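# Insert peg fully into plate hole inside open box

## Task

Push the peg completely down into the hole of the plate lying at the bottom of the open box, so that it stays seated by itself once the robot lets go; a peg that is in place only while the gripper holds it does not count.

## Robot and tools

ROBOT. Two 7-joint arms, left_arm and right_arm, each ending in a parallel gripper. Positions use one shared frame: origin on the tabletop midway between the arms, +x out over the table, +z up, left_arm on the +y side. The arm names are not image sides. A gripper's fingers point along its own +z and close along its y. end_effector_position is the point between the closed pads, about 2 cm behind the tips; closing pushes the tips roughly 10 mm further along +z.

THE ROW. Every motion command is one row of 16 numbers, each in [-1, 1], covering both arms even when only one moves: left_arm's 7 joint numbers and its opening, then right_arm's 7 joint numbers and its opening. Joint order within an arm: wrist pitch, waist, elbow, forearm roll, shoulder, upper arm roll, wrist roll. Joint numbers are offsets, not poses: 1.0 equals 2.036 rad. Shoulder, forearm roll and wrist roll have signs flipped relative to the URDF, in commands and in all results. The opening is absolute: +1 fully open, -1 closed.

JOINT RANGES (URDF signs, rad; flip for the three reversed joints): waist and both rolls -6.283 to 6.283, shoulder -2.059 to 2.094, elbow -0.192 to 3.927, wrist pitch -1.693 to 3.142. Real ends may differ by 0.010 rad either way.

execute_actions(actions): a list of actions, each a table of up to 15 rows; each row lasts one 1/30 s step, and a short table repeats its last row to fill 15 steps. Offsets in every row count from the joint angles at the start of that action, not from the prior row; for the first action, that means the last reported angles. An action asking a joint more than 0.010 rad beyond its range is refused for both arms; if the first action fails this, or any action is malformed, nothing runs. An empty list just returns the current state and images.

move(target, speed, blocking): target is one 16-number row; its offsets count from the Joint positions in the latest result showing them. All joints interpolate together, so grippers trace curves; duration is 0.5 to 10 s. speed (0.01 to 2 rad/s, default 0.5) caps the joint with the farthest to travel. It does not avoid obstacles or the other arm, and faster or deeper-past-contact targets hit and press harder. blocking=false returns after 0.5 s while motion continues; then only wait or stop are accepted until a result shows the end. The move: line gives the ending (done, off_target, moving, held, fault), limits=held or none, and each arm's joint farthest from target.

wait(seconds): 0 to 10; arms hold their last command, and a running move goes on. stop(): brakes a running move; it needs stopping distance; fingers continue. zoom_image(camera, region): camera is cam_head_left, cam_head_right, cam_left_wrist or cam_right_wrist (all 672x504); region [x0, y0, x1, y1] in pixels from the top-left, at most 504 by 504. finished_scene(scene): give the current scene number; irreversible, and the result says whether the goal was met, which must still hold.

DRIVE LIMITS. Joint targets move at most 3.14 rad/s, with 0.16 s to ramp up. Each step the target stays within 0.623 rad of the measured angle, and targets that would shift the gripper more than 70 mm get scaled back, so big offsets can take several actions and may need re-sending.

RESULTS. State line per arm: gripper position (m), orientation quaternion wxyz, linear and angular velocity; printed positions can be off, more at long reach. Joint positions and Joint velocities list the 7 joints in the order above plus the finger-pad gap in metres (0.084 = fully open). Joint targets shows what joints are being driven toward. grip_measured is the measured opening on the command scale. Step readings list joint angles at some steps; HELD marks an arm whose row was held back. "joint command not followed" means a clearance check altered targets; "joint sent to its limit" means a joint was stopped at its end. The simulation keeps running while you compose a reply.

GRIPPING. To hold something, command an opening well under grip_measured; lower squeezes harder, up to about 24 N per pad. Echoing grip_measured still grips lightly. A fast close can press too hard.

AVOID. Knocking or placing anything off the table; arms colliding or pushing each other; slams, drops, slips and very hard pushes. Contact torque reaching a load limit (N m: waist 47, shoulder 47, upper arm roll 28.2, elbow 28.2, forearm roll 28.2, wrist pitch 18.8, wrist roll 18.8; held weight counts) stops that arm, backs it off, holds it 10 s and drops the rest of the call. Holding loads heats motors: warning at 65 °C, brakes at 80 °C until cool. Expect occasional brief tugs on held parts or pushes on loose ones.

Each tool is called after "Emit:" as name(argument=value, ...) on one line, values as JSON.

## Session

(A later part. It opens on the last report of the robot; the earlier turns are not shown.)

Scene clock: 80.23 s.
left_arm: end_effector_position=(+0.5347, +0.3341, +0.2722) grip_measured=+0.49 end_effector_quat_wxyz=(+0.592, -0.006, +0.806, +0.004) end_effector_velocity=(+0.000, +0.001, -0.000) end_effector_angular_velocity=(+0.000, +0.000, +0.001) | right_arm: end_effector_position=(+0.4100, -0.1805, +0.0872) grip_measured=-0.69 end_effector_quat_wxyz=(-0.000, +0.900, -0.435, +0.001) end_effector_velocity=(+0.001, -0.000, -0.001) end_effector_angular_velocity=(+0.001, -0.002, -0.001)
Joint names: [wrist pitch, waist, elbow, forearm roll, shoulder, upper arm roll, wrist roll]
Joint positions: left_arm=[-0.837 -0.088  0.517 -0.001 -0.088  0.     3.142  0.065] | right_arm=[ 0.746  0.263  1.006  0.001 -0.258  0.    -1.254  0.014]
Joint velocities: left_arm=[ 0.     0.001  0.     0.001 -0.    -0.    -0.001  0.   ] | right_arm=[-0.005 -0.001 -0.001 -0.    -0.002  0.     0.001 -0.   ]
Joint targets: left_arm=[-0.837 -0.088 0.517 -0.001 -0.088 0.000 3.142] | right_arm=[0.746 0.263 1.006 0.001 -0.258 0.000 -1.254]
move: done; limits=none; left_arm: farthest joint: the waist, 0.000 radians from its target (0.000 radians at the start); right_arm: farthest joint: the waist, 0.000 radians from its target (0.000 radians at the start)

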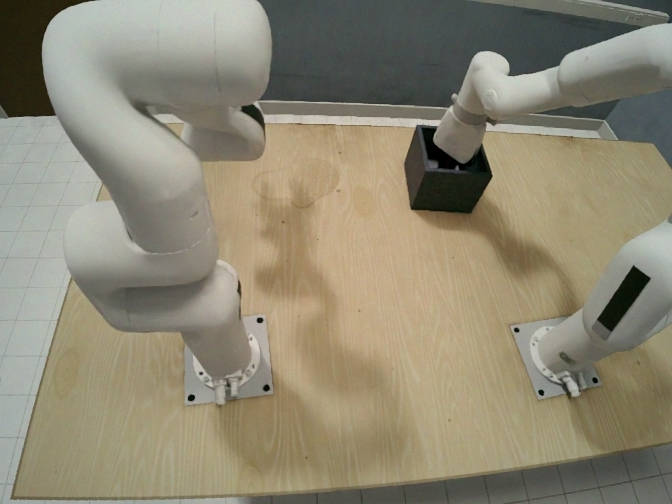

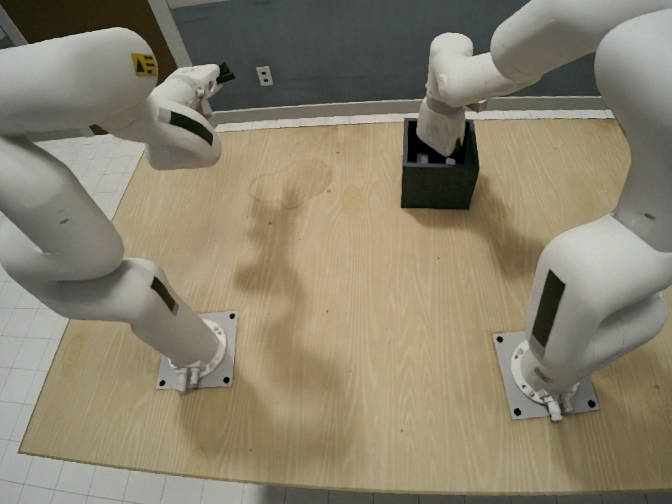

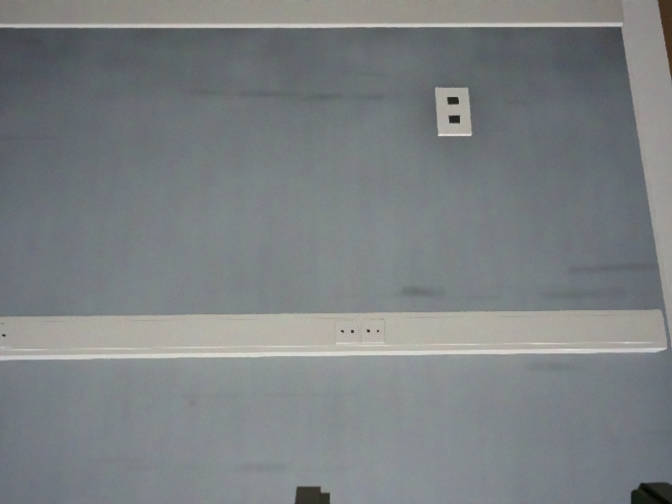

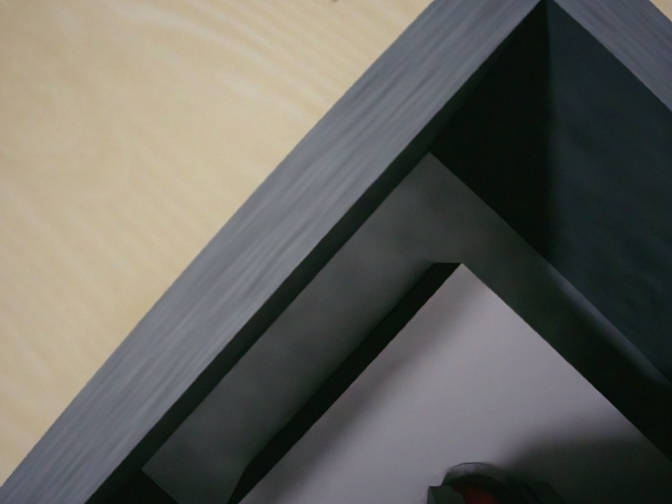

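Emit:
move(target=[0,0,0,0,0,0,0,0.5,-0.011,0,-0.0037,0,-0.0073,0,0,-1], speed=0.03)

Emit:
execute_actions(actions=[[[0,0,0,0,0,0,0,0.5,0,0,0,0,0,0,0,-0.4]]])

Emit:
move(target=[0,0,0,0,0,0,0,0.5,0.1,0,0.04,0,0.06,0,0,-0.4], speed=0.2)

Scene clock: 84.63 s.
left_arm: end_effector_position=(+0.5347, +0.3341, +0.2722) grip_measured=+0.49 end_effector_quat_wxyz=(+0.592, -0.006, +0.806, +0.004) end_effector_velocity=(-0.000, +0.000, -0.001) end_effector_angular_velocity=(+0.000, +0.001, -0.000) | right_arm: end_effector_position=(+0.4094, -0.1808, +0.0801) grip_measured=-0.69 end_effector_quat_wxyz=(-0.000, +0.900, -0.435, +0.001) end_effector_velocity=(+0.000, +0.001, -0.001) end_effector_angular_velocity=(+0.000, -0.001, +0.002)
Joint names: [wrist pitch, waist, elbow, forearm roll, shoulder, upper arm roll, wrist roll]
Joint positions: left_arm=[-0.837 -0.088  0.517 -0.001 -0.088  0.     3.142  0.065] | right_arm=[ 0.727  0.263  0.999  0.001 -0.27   0.    -1.254  0.014]
Joint velocities: left_arm=[-0.     0.001 -0.    -0.001 -0.001  0.     0.    -0.   ] | right_arm=[-0.005  0.001 -0.001  0.    -0.003  0.     0.001  0.   ]
Joint targets: left_arm=[-0.837 -0.088 0.517 -0.001 -0.088 0.000 3.142] | right_arm=[0.724 0.263 0.998 0.001 -0.273 0.000 -1.254]
move: done; limits=none; left_arm: farthest joint: the waist, 0.000 radians from its target (0.000 radians at the start); right_arm: farthest joint: the shoulder, 0.003 radians from its target (0.015 radians at the start)

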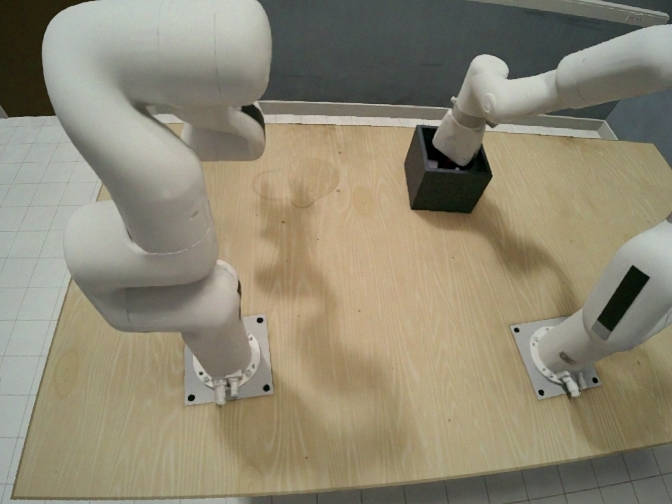

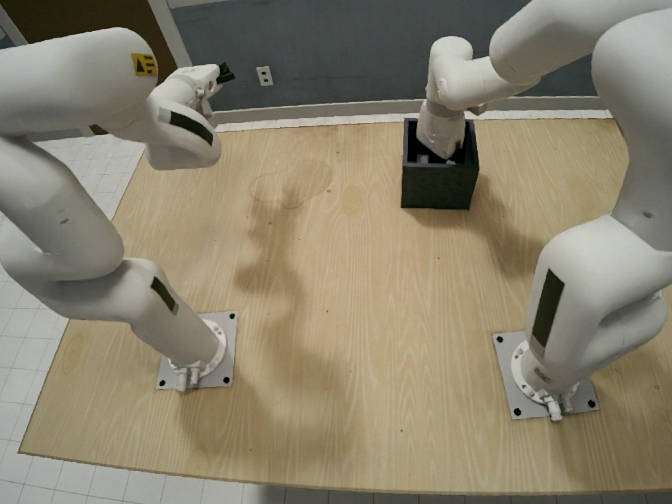

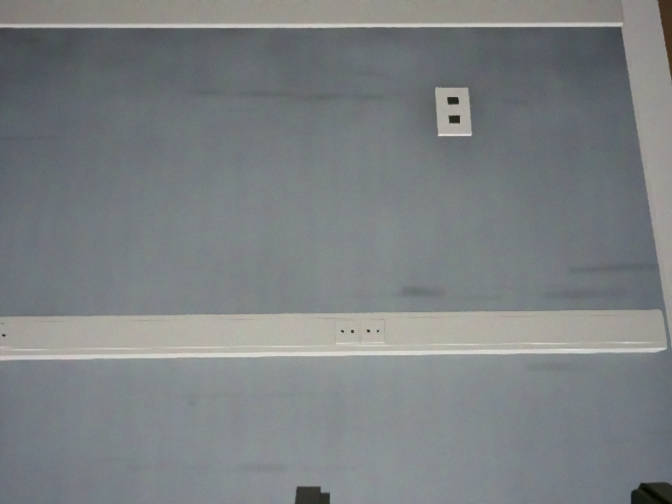

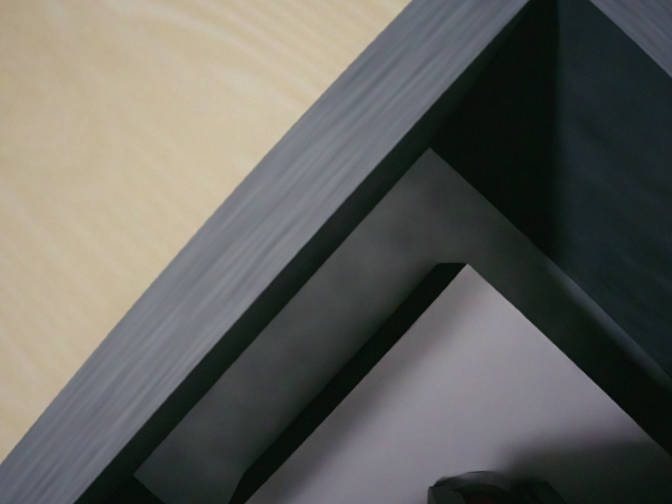

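Scene clock: 85.13 s.
left_arm: end_effector_position=(+0.5347, +0.3341, +0.2722) grip_measured=+0.49 end_effector_quat_wxyz=(+0.592, -0.006, +0.806, +0.004) end_effector_velocity=(+0.000, -0.000, +0.001) end_effector_angular_velocity=(-0.002, -0.001, +0.000) | right_arm: end_effector_position=(+0.4093, -0.1810, +0.0795) grip_measured=-0.42 end_effector_quat_wxyz=(-0.000, +0.900, -0.435, +0.000) end_effector_velocity=(-0.001, +0.001, +0.000) end_effector_angular_velocity=(-0.000, +0.001, +0.002)
Joint names: [wrist pitch, waist, elbow, forearm roll, shoulder, upper arm roll, wrist roll]
Joint positions: left_arm=[-0.837 -0.088  0.517 -0.001 -0.088  0.     3.142  0.065] | right_arm=[ 0.726  0.263  0.998  0.001 -0.271  0.    -1.254  0.026]
Joint velocities: left_arm=[ 0.    -0.     0.    -0.     0.001 -0.     0.002 -0.   ] | right_arm=[ 0.002  0.001 -0.    -0.     0.002  0.     0.     0.   ]
Joint targets: left_arm=[-0.837 -0.088 0.517 -0.001 -0.088 0.000 3.142] | right_arm=[0.727 0.263 0.999 0.001 -0.270 0.000 -1.254]
Step readings (joint positions):
0: left_arm=[-0.837 -0.088 0.517 -0.001 -0.088 0.000 3.142] | right_arm=[0.727 0.263 0.999 0.001 -0.270 0.000 -1.254]
1: left_arm=[-0.837 -0.088 0.517 -0.001 -0.088 0.000 3.142] | right_arm=[0.727 0.263 0.999 0.001 -0.270 0.000 -1.254]
2: left_arm=[-0.837 -0.088 0.517 -0.001 -0.088 0.000 3.142] | right_arm=[0.727 0.263 0.999 0.001 -0.270 0.000 -1.254]
4: left_arm=[-0.837 -0.088 0.517 -0.001 -0.088 0.000 3.142] | right_arm=[0.726 0.263 0.998 0.001 -0.271 0.000 -1.254]
8: left_arm=[-0.837 -0.088 0.517 -0.001 -0.088 0.000 3.142] | right_arm=[0.726 0.263 0.998 0.001 -0.271 0.000 -1.254]
15: Joint positions above

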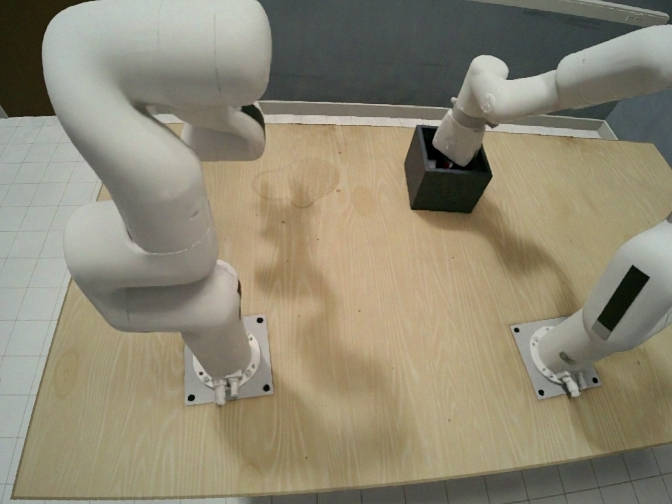

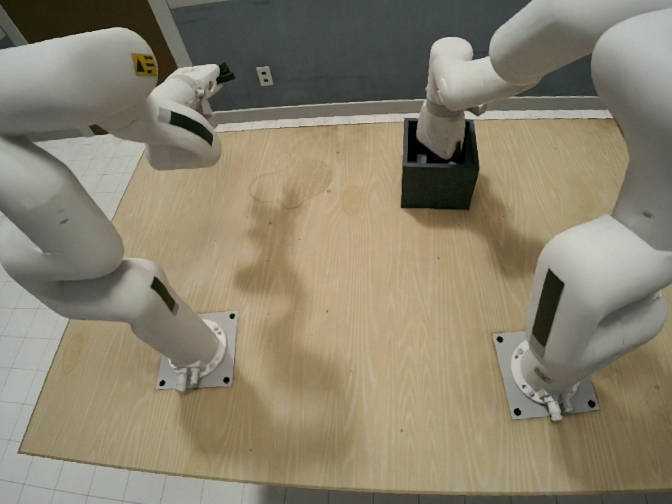

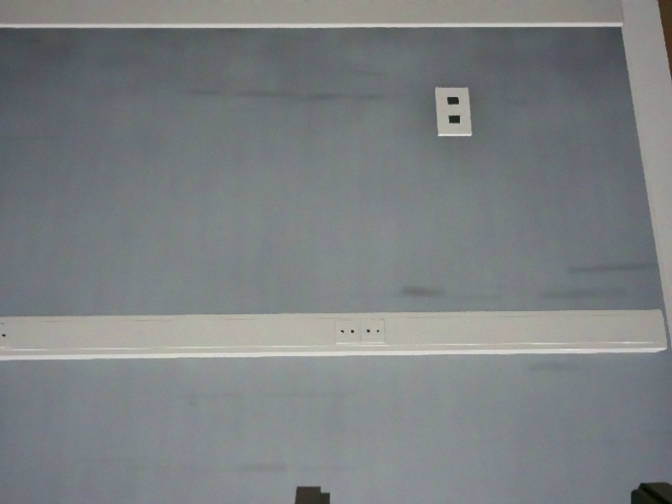

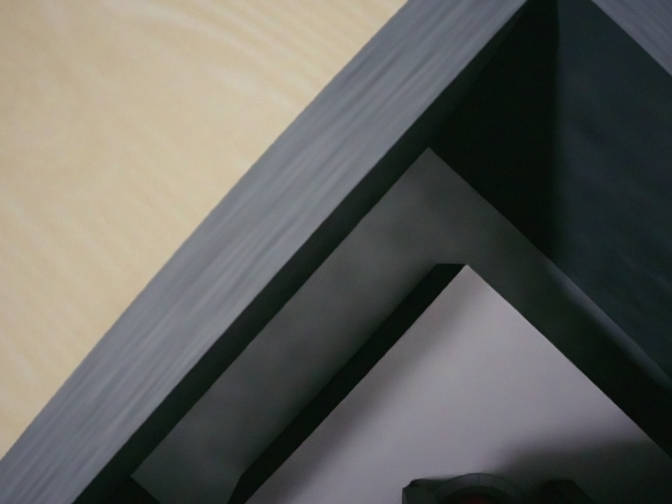

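Scene clock: 86.63 s.
left_arm: end_effector_position=(+0.5347, +0.3341, +0.2722) grip_measured=+0.49 end_effector_quat_wxyz=(+0.592, -0.006, +0.806, +0.004) end_effector_velocity=(-0.000, +0.000, +0.000) end_effector_angular_velocity=(+0.000, -0.000, +0.000) | right_arm: end_effector_position=(+0.4109, -0.1805, +0.1549) grip_measured=-0.42 end_effector_quat_wxyz=(+0.000, +0.900, -0.435, +0.000) end_effector_velocity=(+0.000, +0.000, +0.002) end_effector_angular_velocity=(+0.000, -0.001, +0.000)
Joint names: [wrist pitch, waist, elbow, forearm roll, shoulder, upper arm roll, wrist roll]
Joint positions: left_arm=[-0.837 -0.088  0.517 -0.001 -0.088  0.     3.142  0.065] | right_arm=[ 0.93   0.263  1.079  0.001 -0.149  0.    -1.254  0.026]
Joint velocities: left_arm=[ 0.  0. -0.  0.  0.  0. -0.  0.] | right_arm=[ 0.003  0.     0.003  0.001  0.002 -0.    -0.     0.   ]
Joint targets: left_arm=[-0.837 -0.088 0.517 -0.001 -0.088 0.000 3.142] | right_arm=[0.930 0.263 1.080 0.001 -0.149 0.000 -1.254]
move: done; limits=none; left_arm: farthest joint: the waist, 0.000 radians from its target (0.000 radians at the start); right_arm: farthest joint: the waist, 0.000 radians from its target (0.000 radians at the start)

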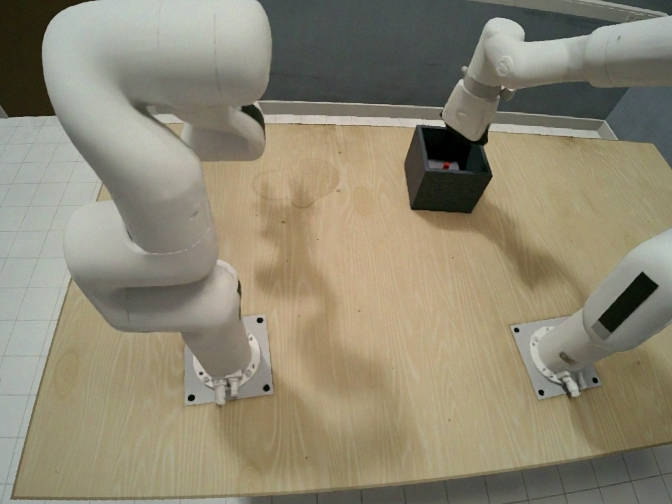

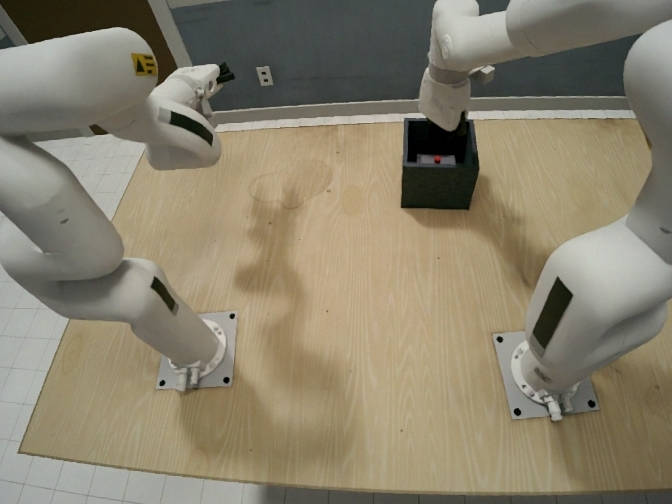

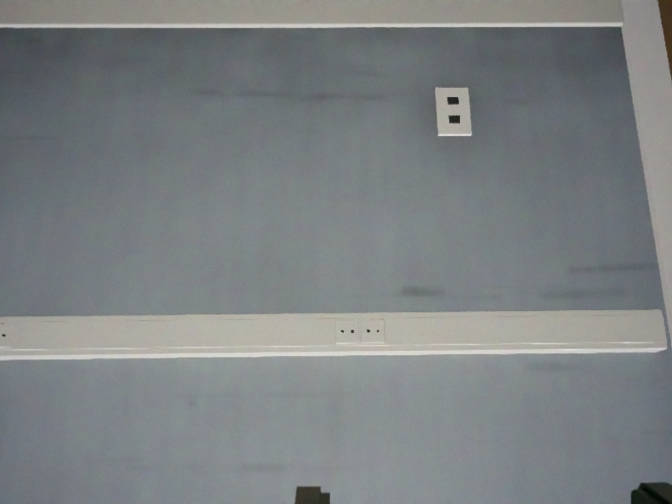

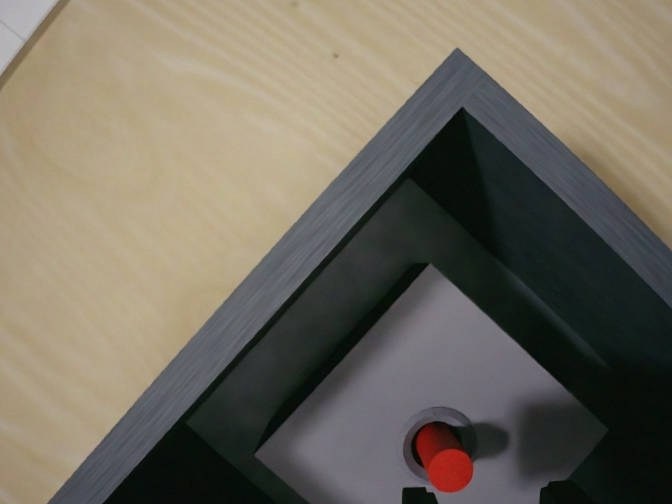

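Emit:
move(target=[0,0,0,0,0,0,0,0.5,-0.066,0,-0.027,0,-0.039,0,0,-1], speed=0.08)

Scene clock: 91.53 s.
left_arm: end_effector_position=(+0.5347, +0.3341, +0.2722) grip_measured=+0.49 end_effector_quat_wxyz=(+0.592, -0.006, +0.806, +0.004) end_effector_velocity=(-0.000, -0.001, +0.000) end_effector_angular_velocity=(+0.002, -0.000, -0.002) | right_arm: end_effector_position=(+0.4125, -0.1799, +0.1069) grip_measured=-1.00 end_effector_quat_wxyz=(-0.002, +0.900, -0.435, +0.002) end_effector_velocity=(-0.001, +0.000, -0.002) end_effector_angular_velocity=(-0.001, +0.001, +0.000)
Joint names: [wrist pitch, waist, elbow, forearm roll, shoulder, upper arm roll, wrist roll]
Joint positions: left_arm=[-0.837 -0.088  0.517 -0.001 -0.088  0.     3.142  0.065] | right_arm=[ 0.795  0.263  1.027  0.001 -0.226  0.    -1.254  0.   ]
Joint velocities: left_arm=[ 0.    -0.001 -0.    -0.001  0.001  0.    -0.002  0.   ] | right_arm=[-0.003  0.    -0.002  0.    -0.002  0.    -0.001  0.   ]
Joint targets: left_arm=[-0.837 -0.088 0.517 -0.001 -0.088 0.000 3.142] | right_arm=[0.795 0.263 1.024 0.001 -0.229 0.000 -1.254]
move: done; limits=none; left_arm: farthest joint: the waist, 0.000 radians from its target (0.000 radians at the start); right_arm: farthest joint: the elbow, 0.003 radians from its target (0.056 radians at the start)

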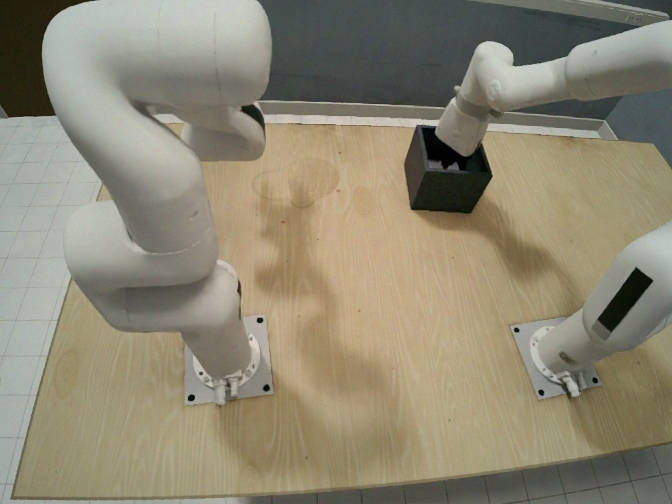

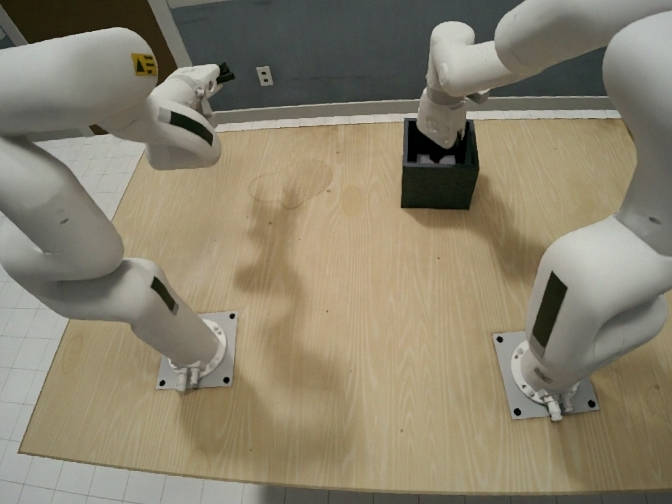

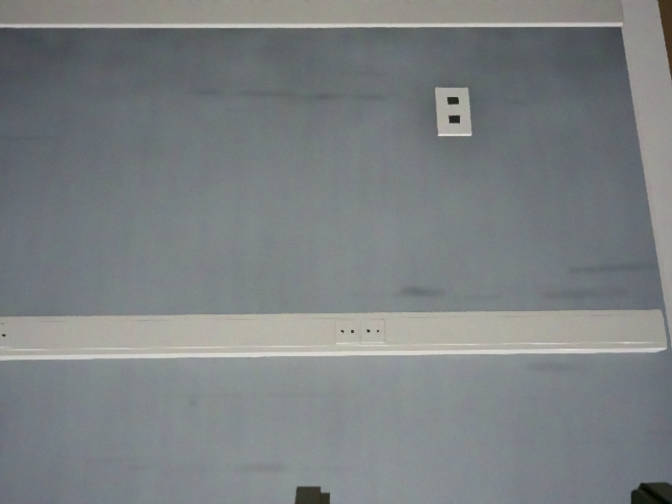

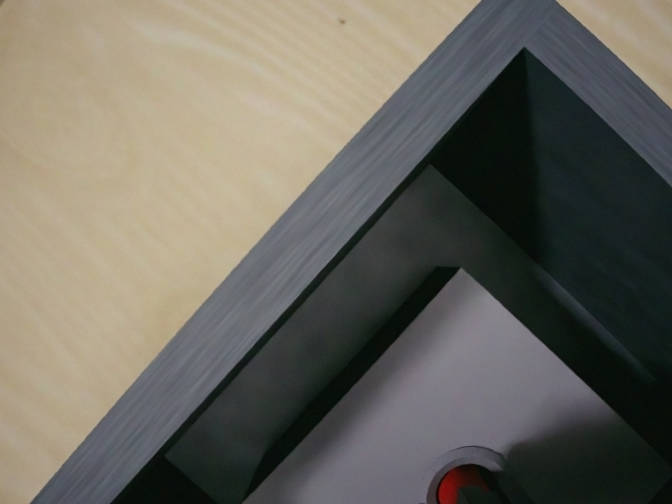

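Seated.

Emit:
move(target=[0,0,0,0,0,0,0,0.5,0.033,0,0.013,0,0.02,0,0,-1], speed=0.15)

Emit:
finished_scene(scene=2)

Scene clock: 93.97 s.
left_arm: end_effector_position=(+0.5347, +0.3341, +0.2722) grip_measured=+0.49 end_effector_quat_wxyz=(+0.592, -0.006, +0.806, +0.004) end_effector_velocity=(-0.000, -0.000, +0.000) end_effector_angular_velocity=(-0.000, -0.001, -0.000) | right_arm: end_effector_position=(+0.4126, -0.1798, +0.1315) grip_measured=-1.00 end_effector_quat_wxyz=(-0.002, +0.900, -0.435, +0.002) end_effector_velocity=(+0.002, +0.001, +0.004) end_effector_angular_velocity=(+0.002, -0.006, -0.002)
Joint names: [wrist pitch, waist, elbow, forearm roll, shoulder, upper arm roll, wrist roll]
Joint positions: left_arm=[-0.837 -0.088  0.517 -0.001 -0.088  0.     3.142  0.065] | right_arm=[ 0.862  0.263  1.053  0.001 -0.186  0.    -1.254  0.   ]
Joint velocities: left_arm=[-0.     0.    -0.    -0.     0.001 -0.     0.    -0.   ] | right_arm=[ 0.004  0.     0.005  0.     0.006 -0.    -0.002  0.   ]
Joint targets: left_arm=[-0.837 -0.088 0.517 -0.001 -0.088 0.000 3.142] | right_arm=[0.862 0.263 1.054 0.001 -0.186 0.000 -1.254]
move: done; limits=none; left_arm: farthest joint: the waist, 0.000 radians from its target (0.000 radians at the start); right_arm: farthest joint: the shoulder, 0.001 radians from its target (0.043 radians at the start)

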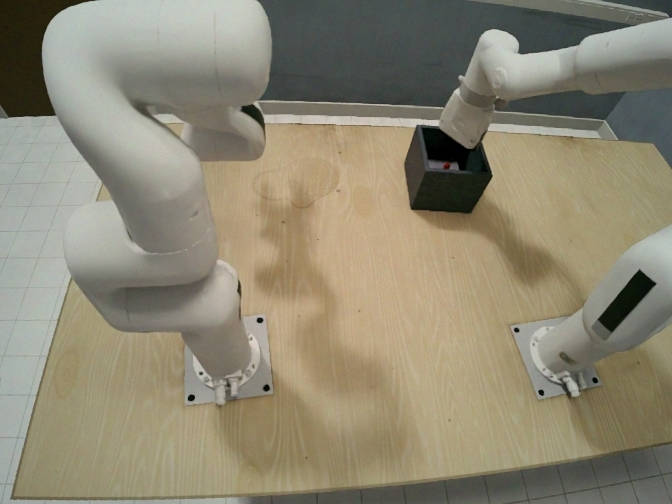

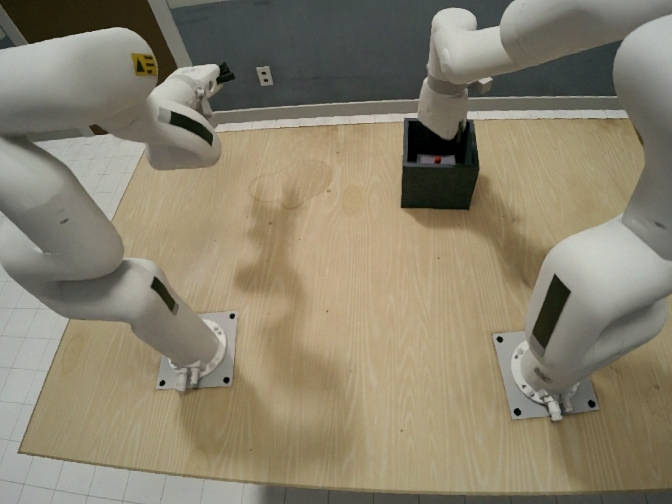

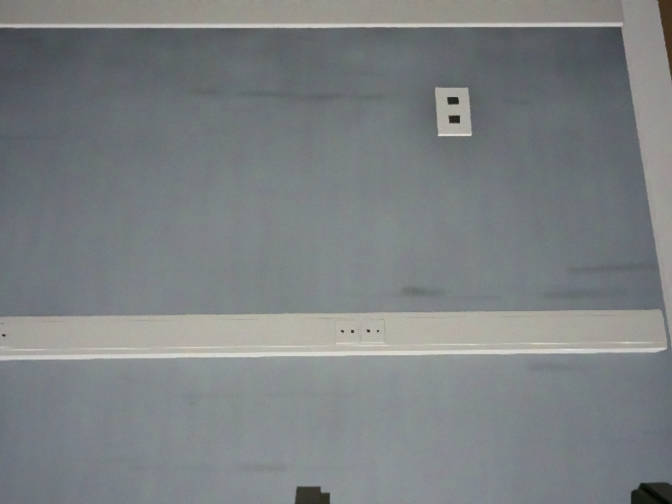

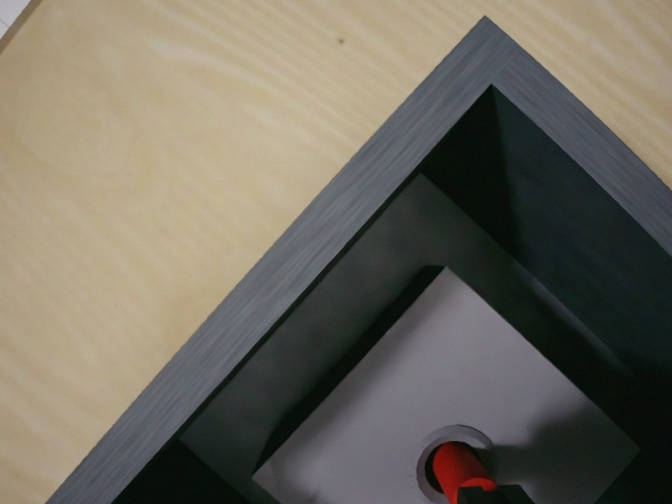

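The scene is finished: the task was done.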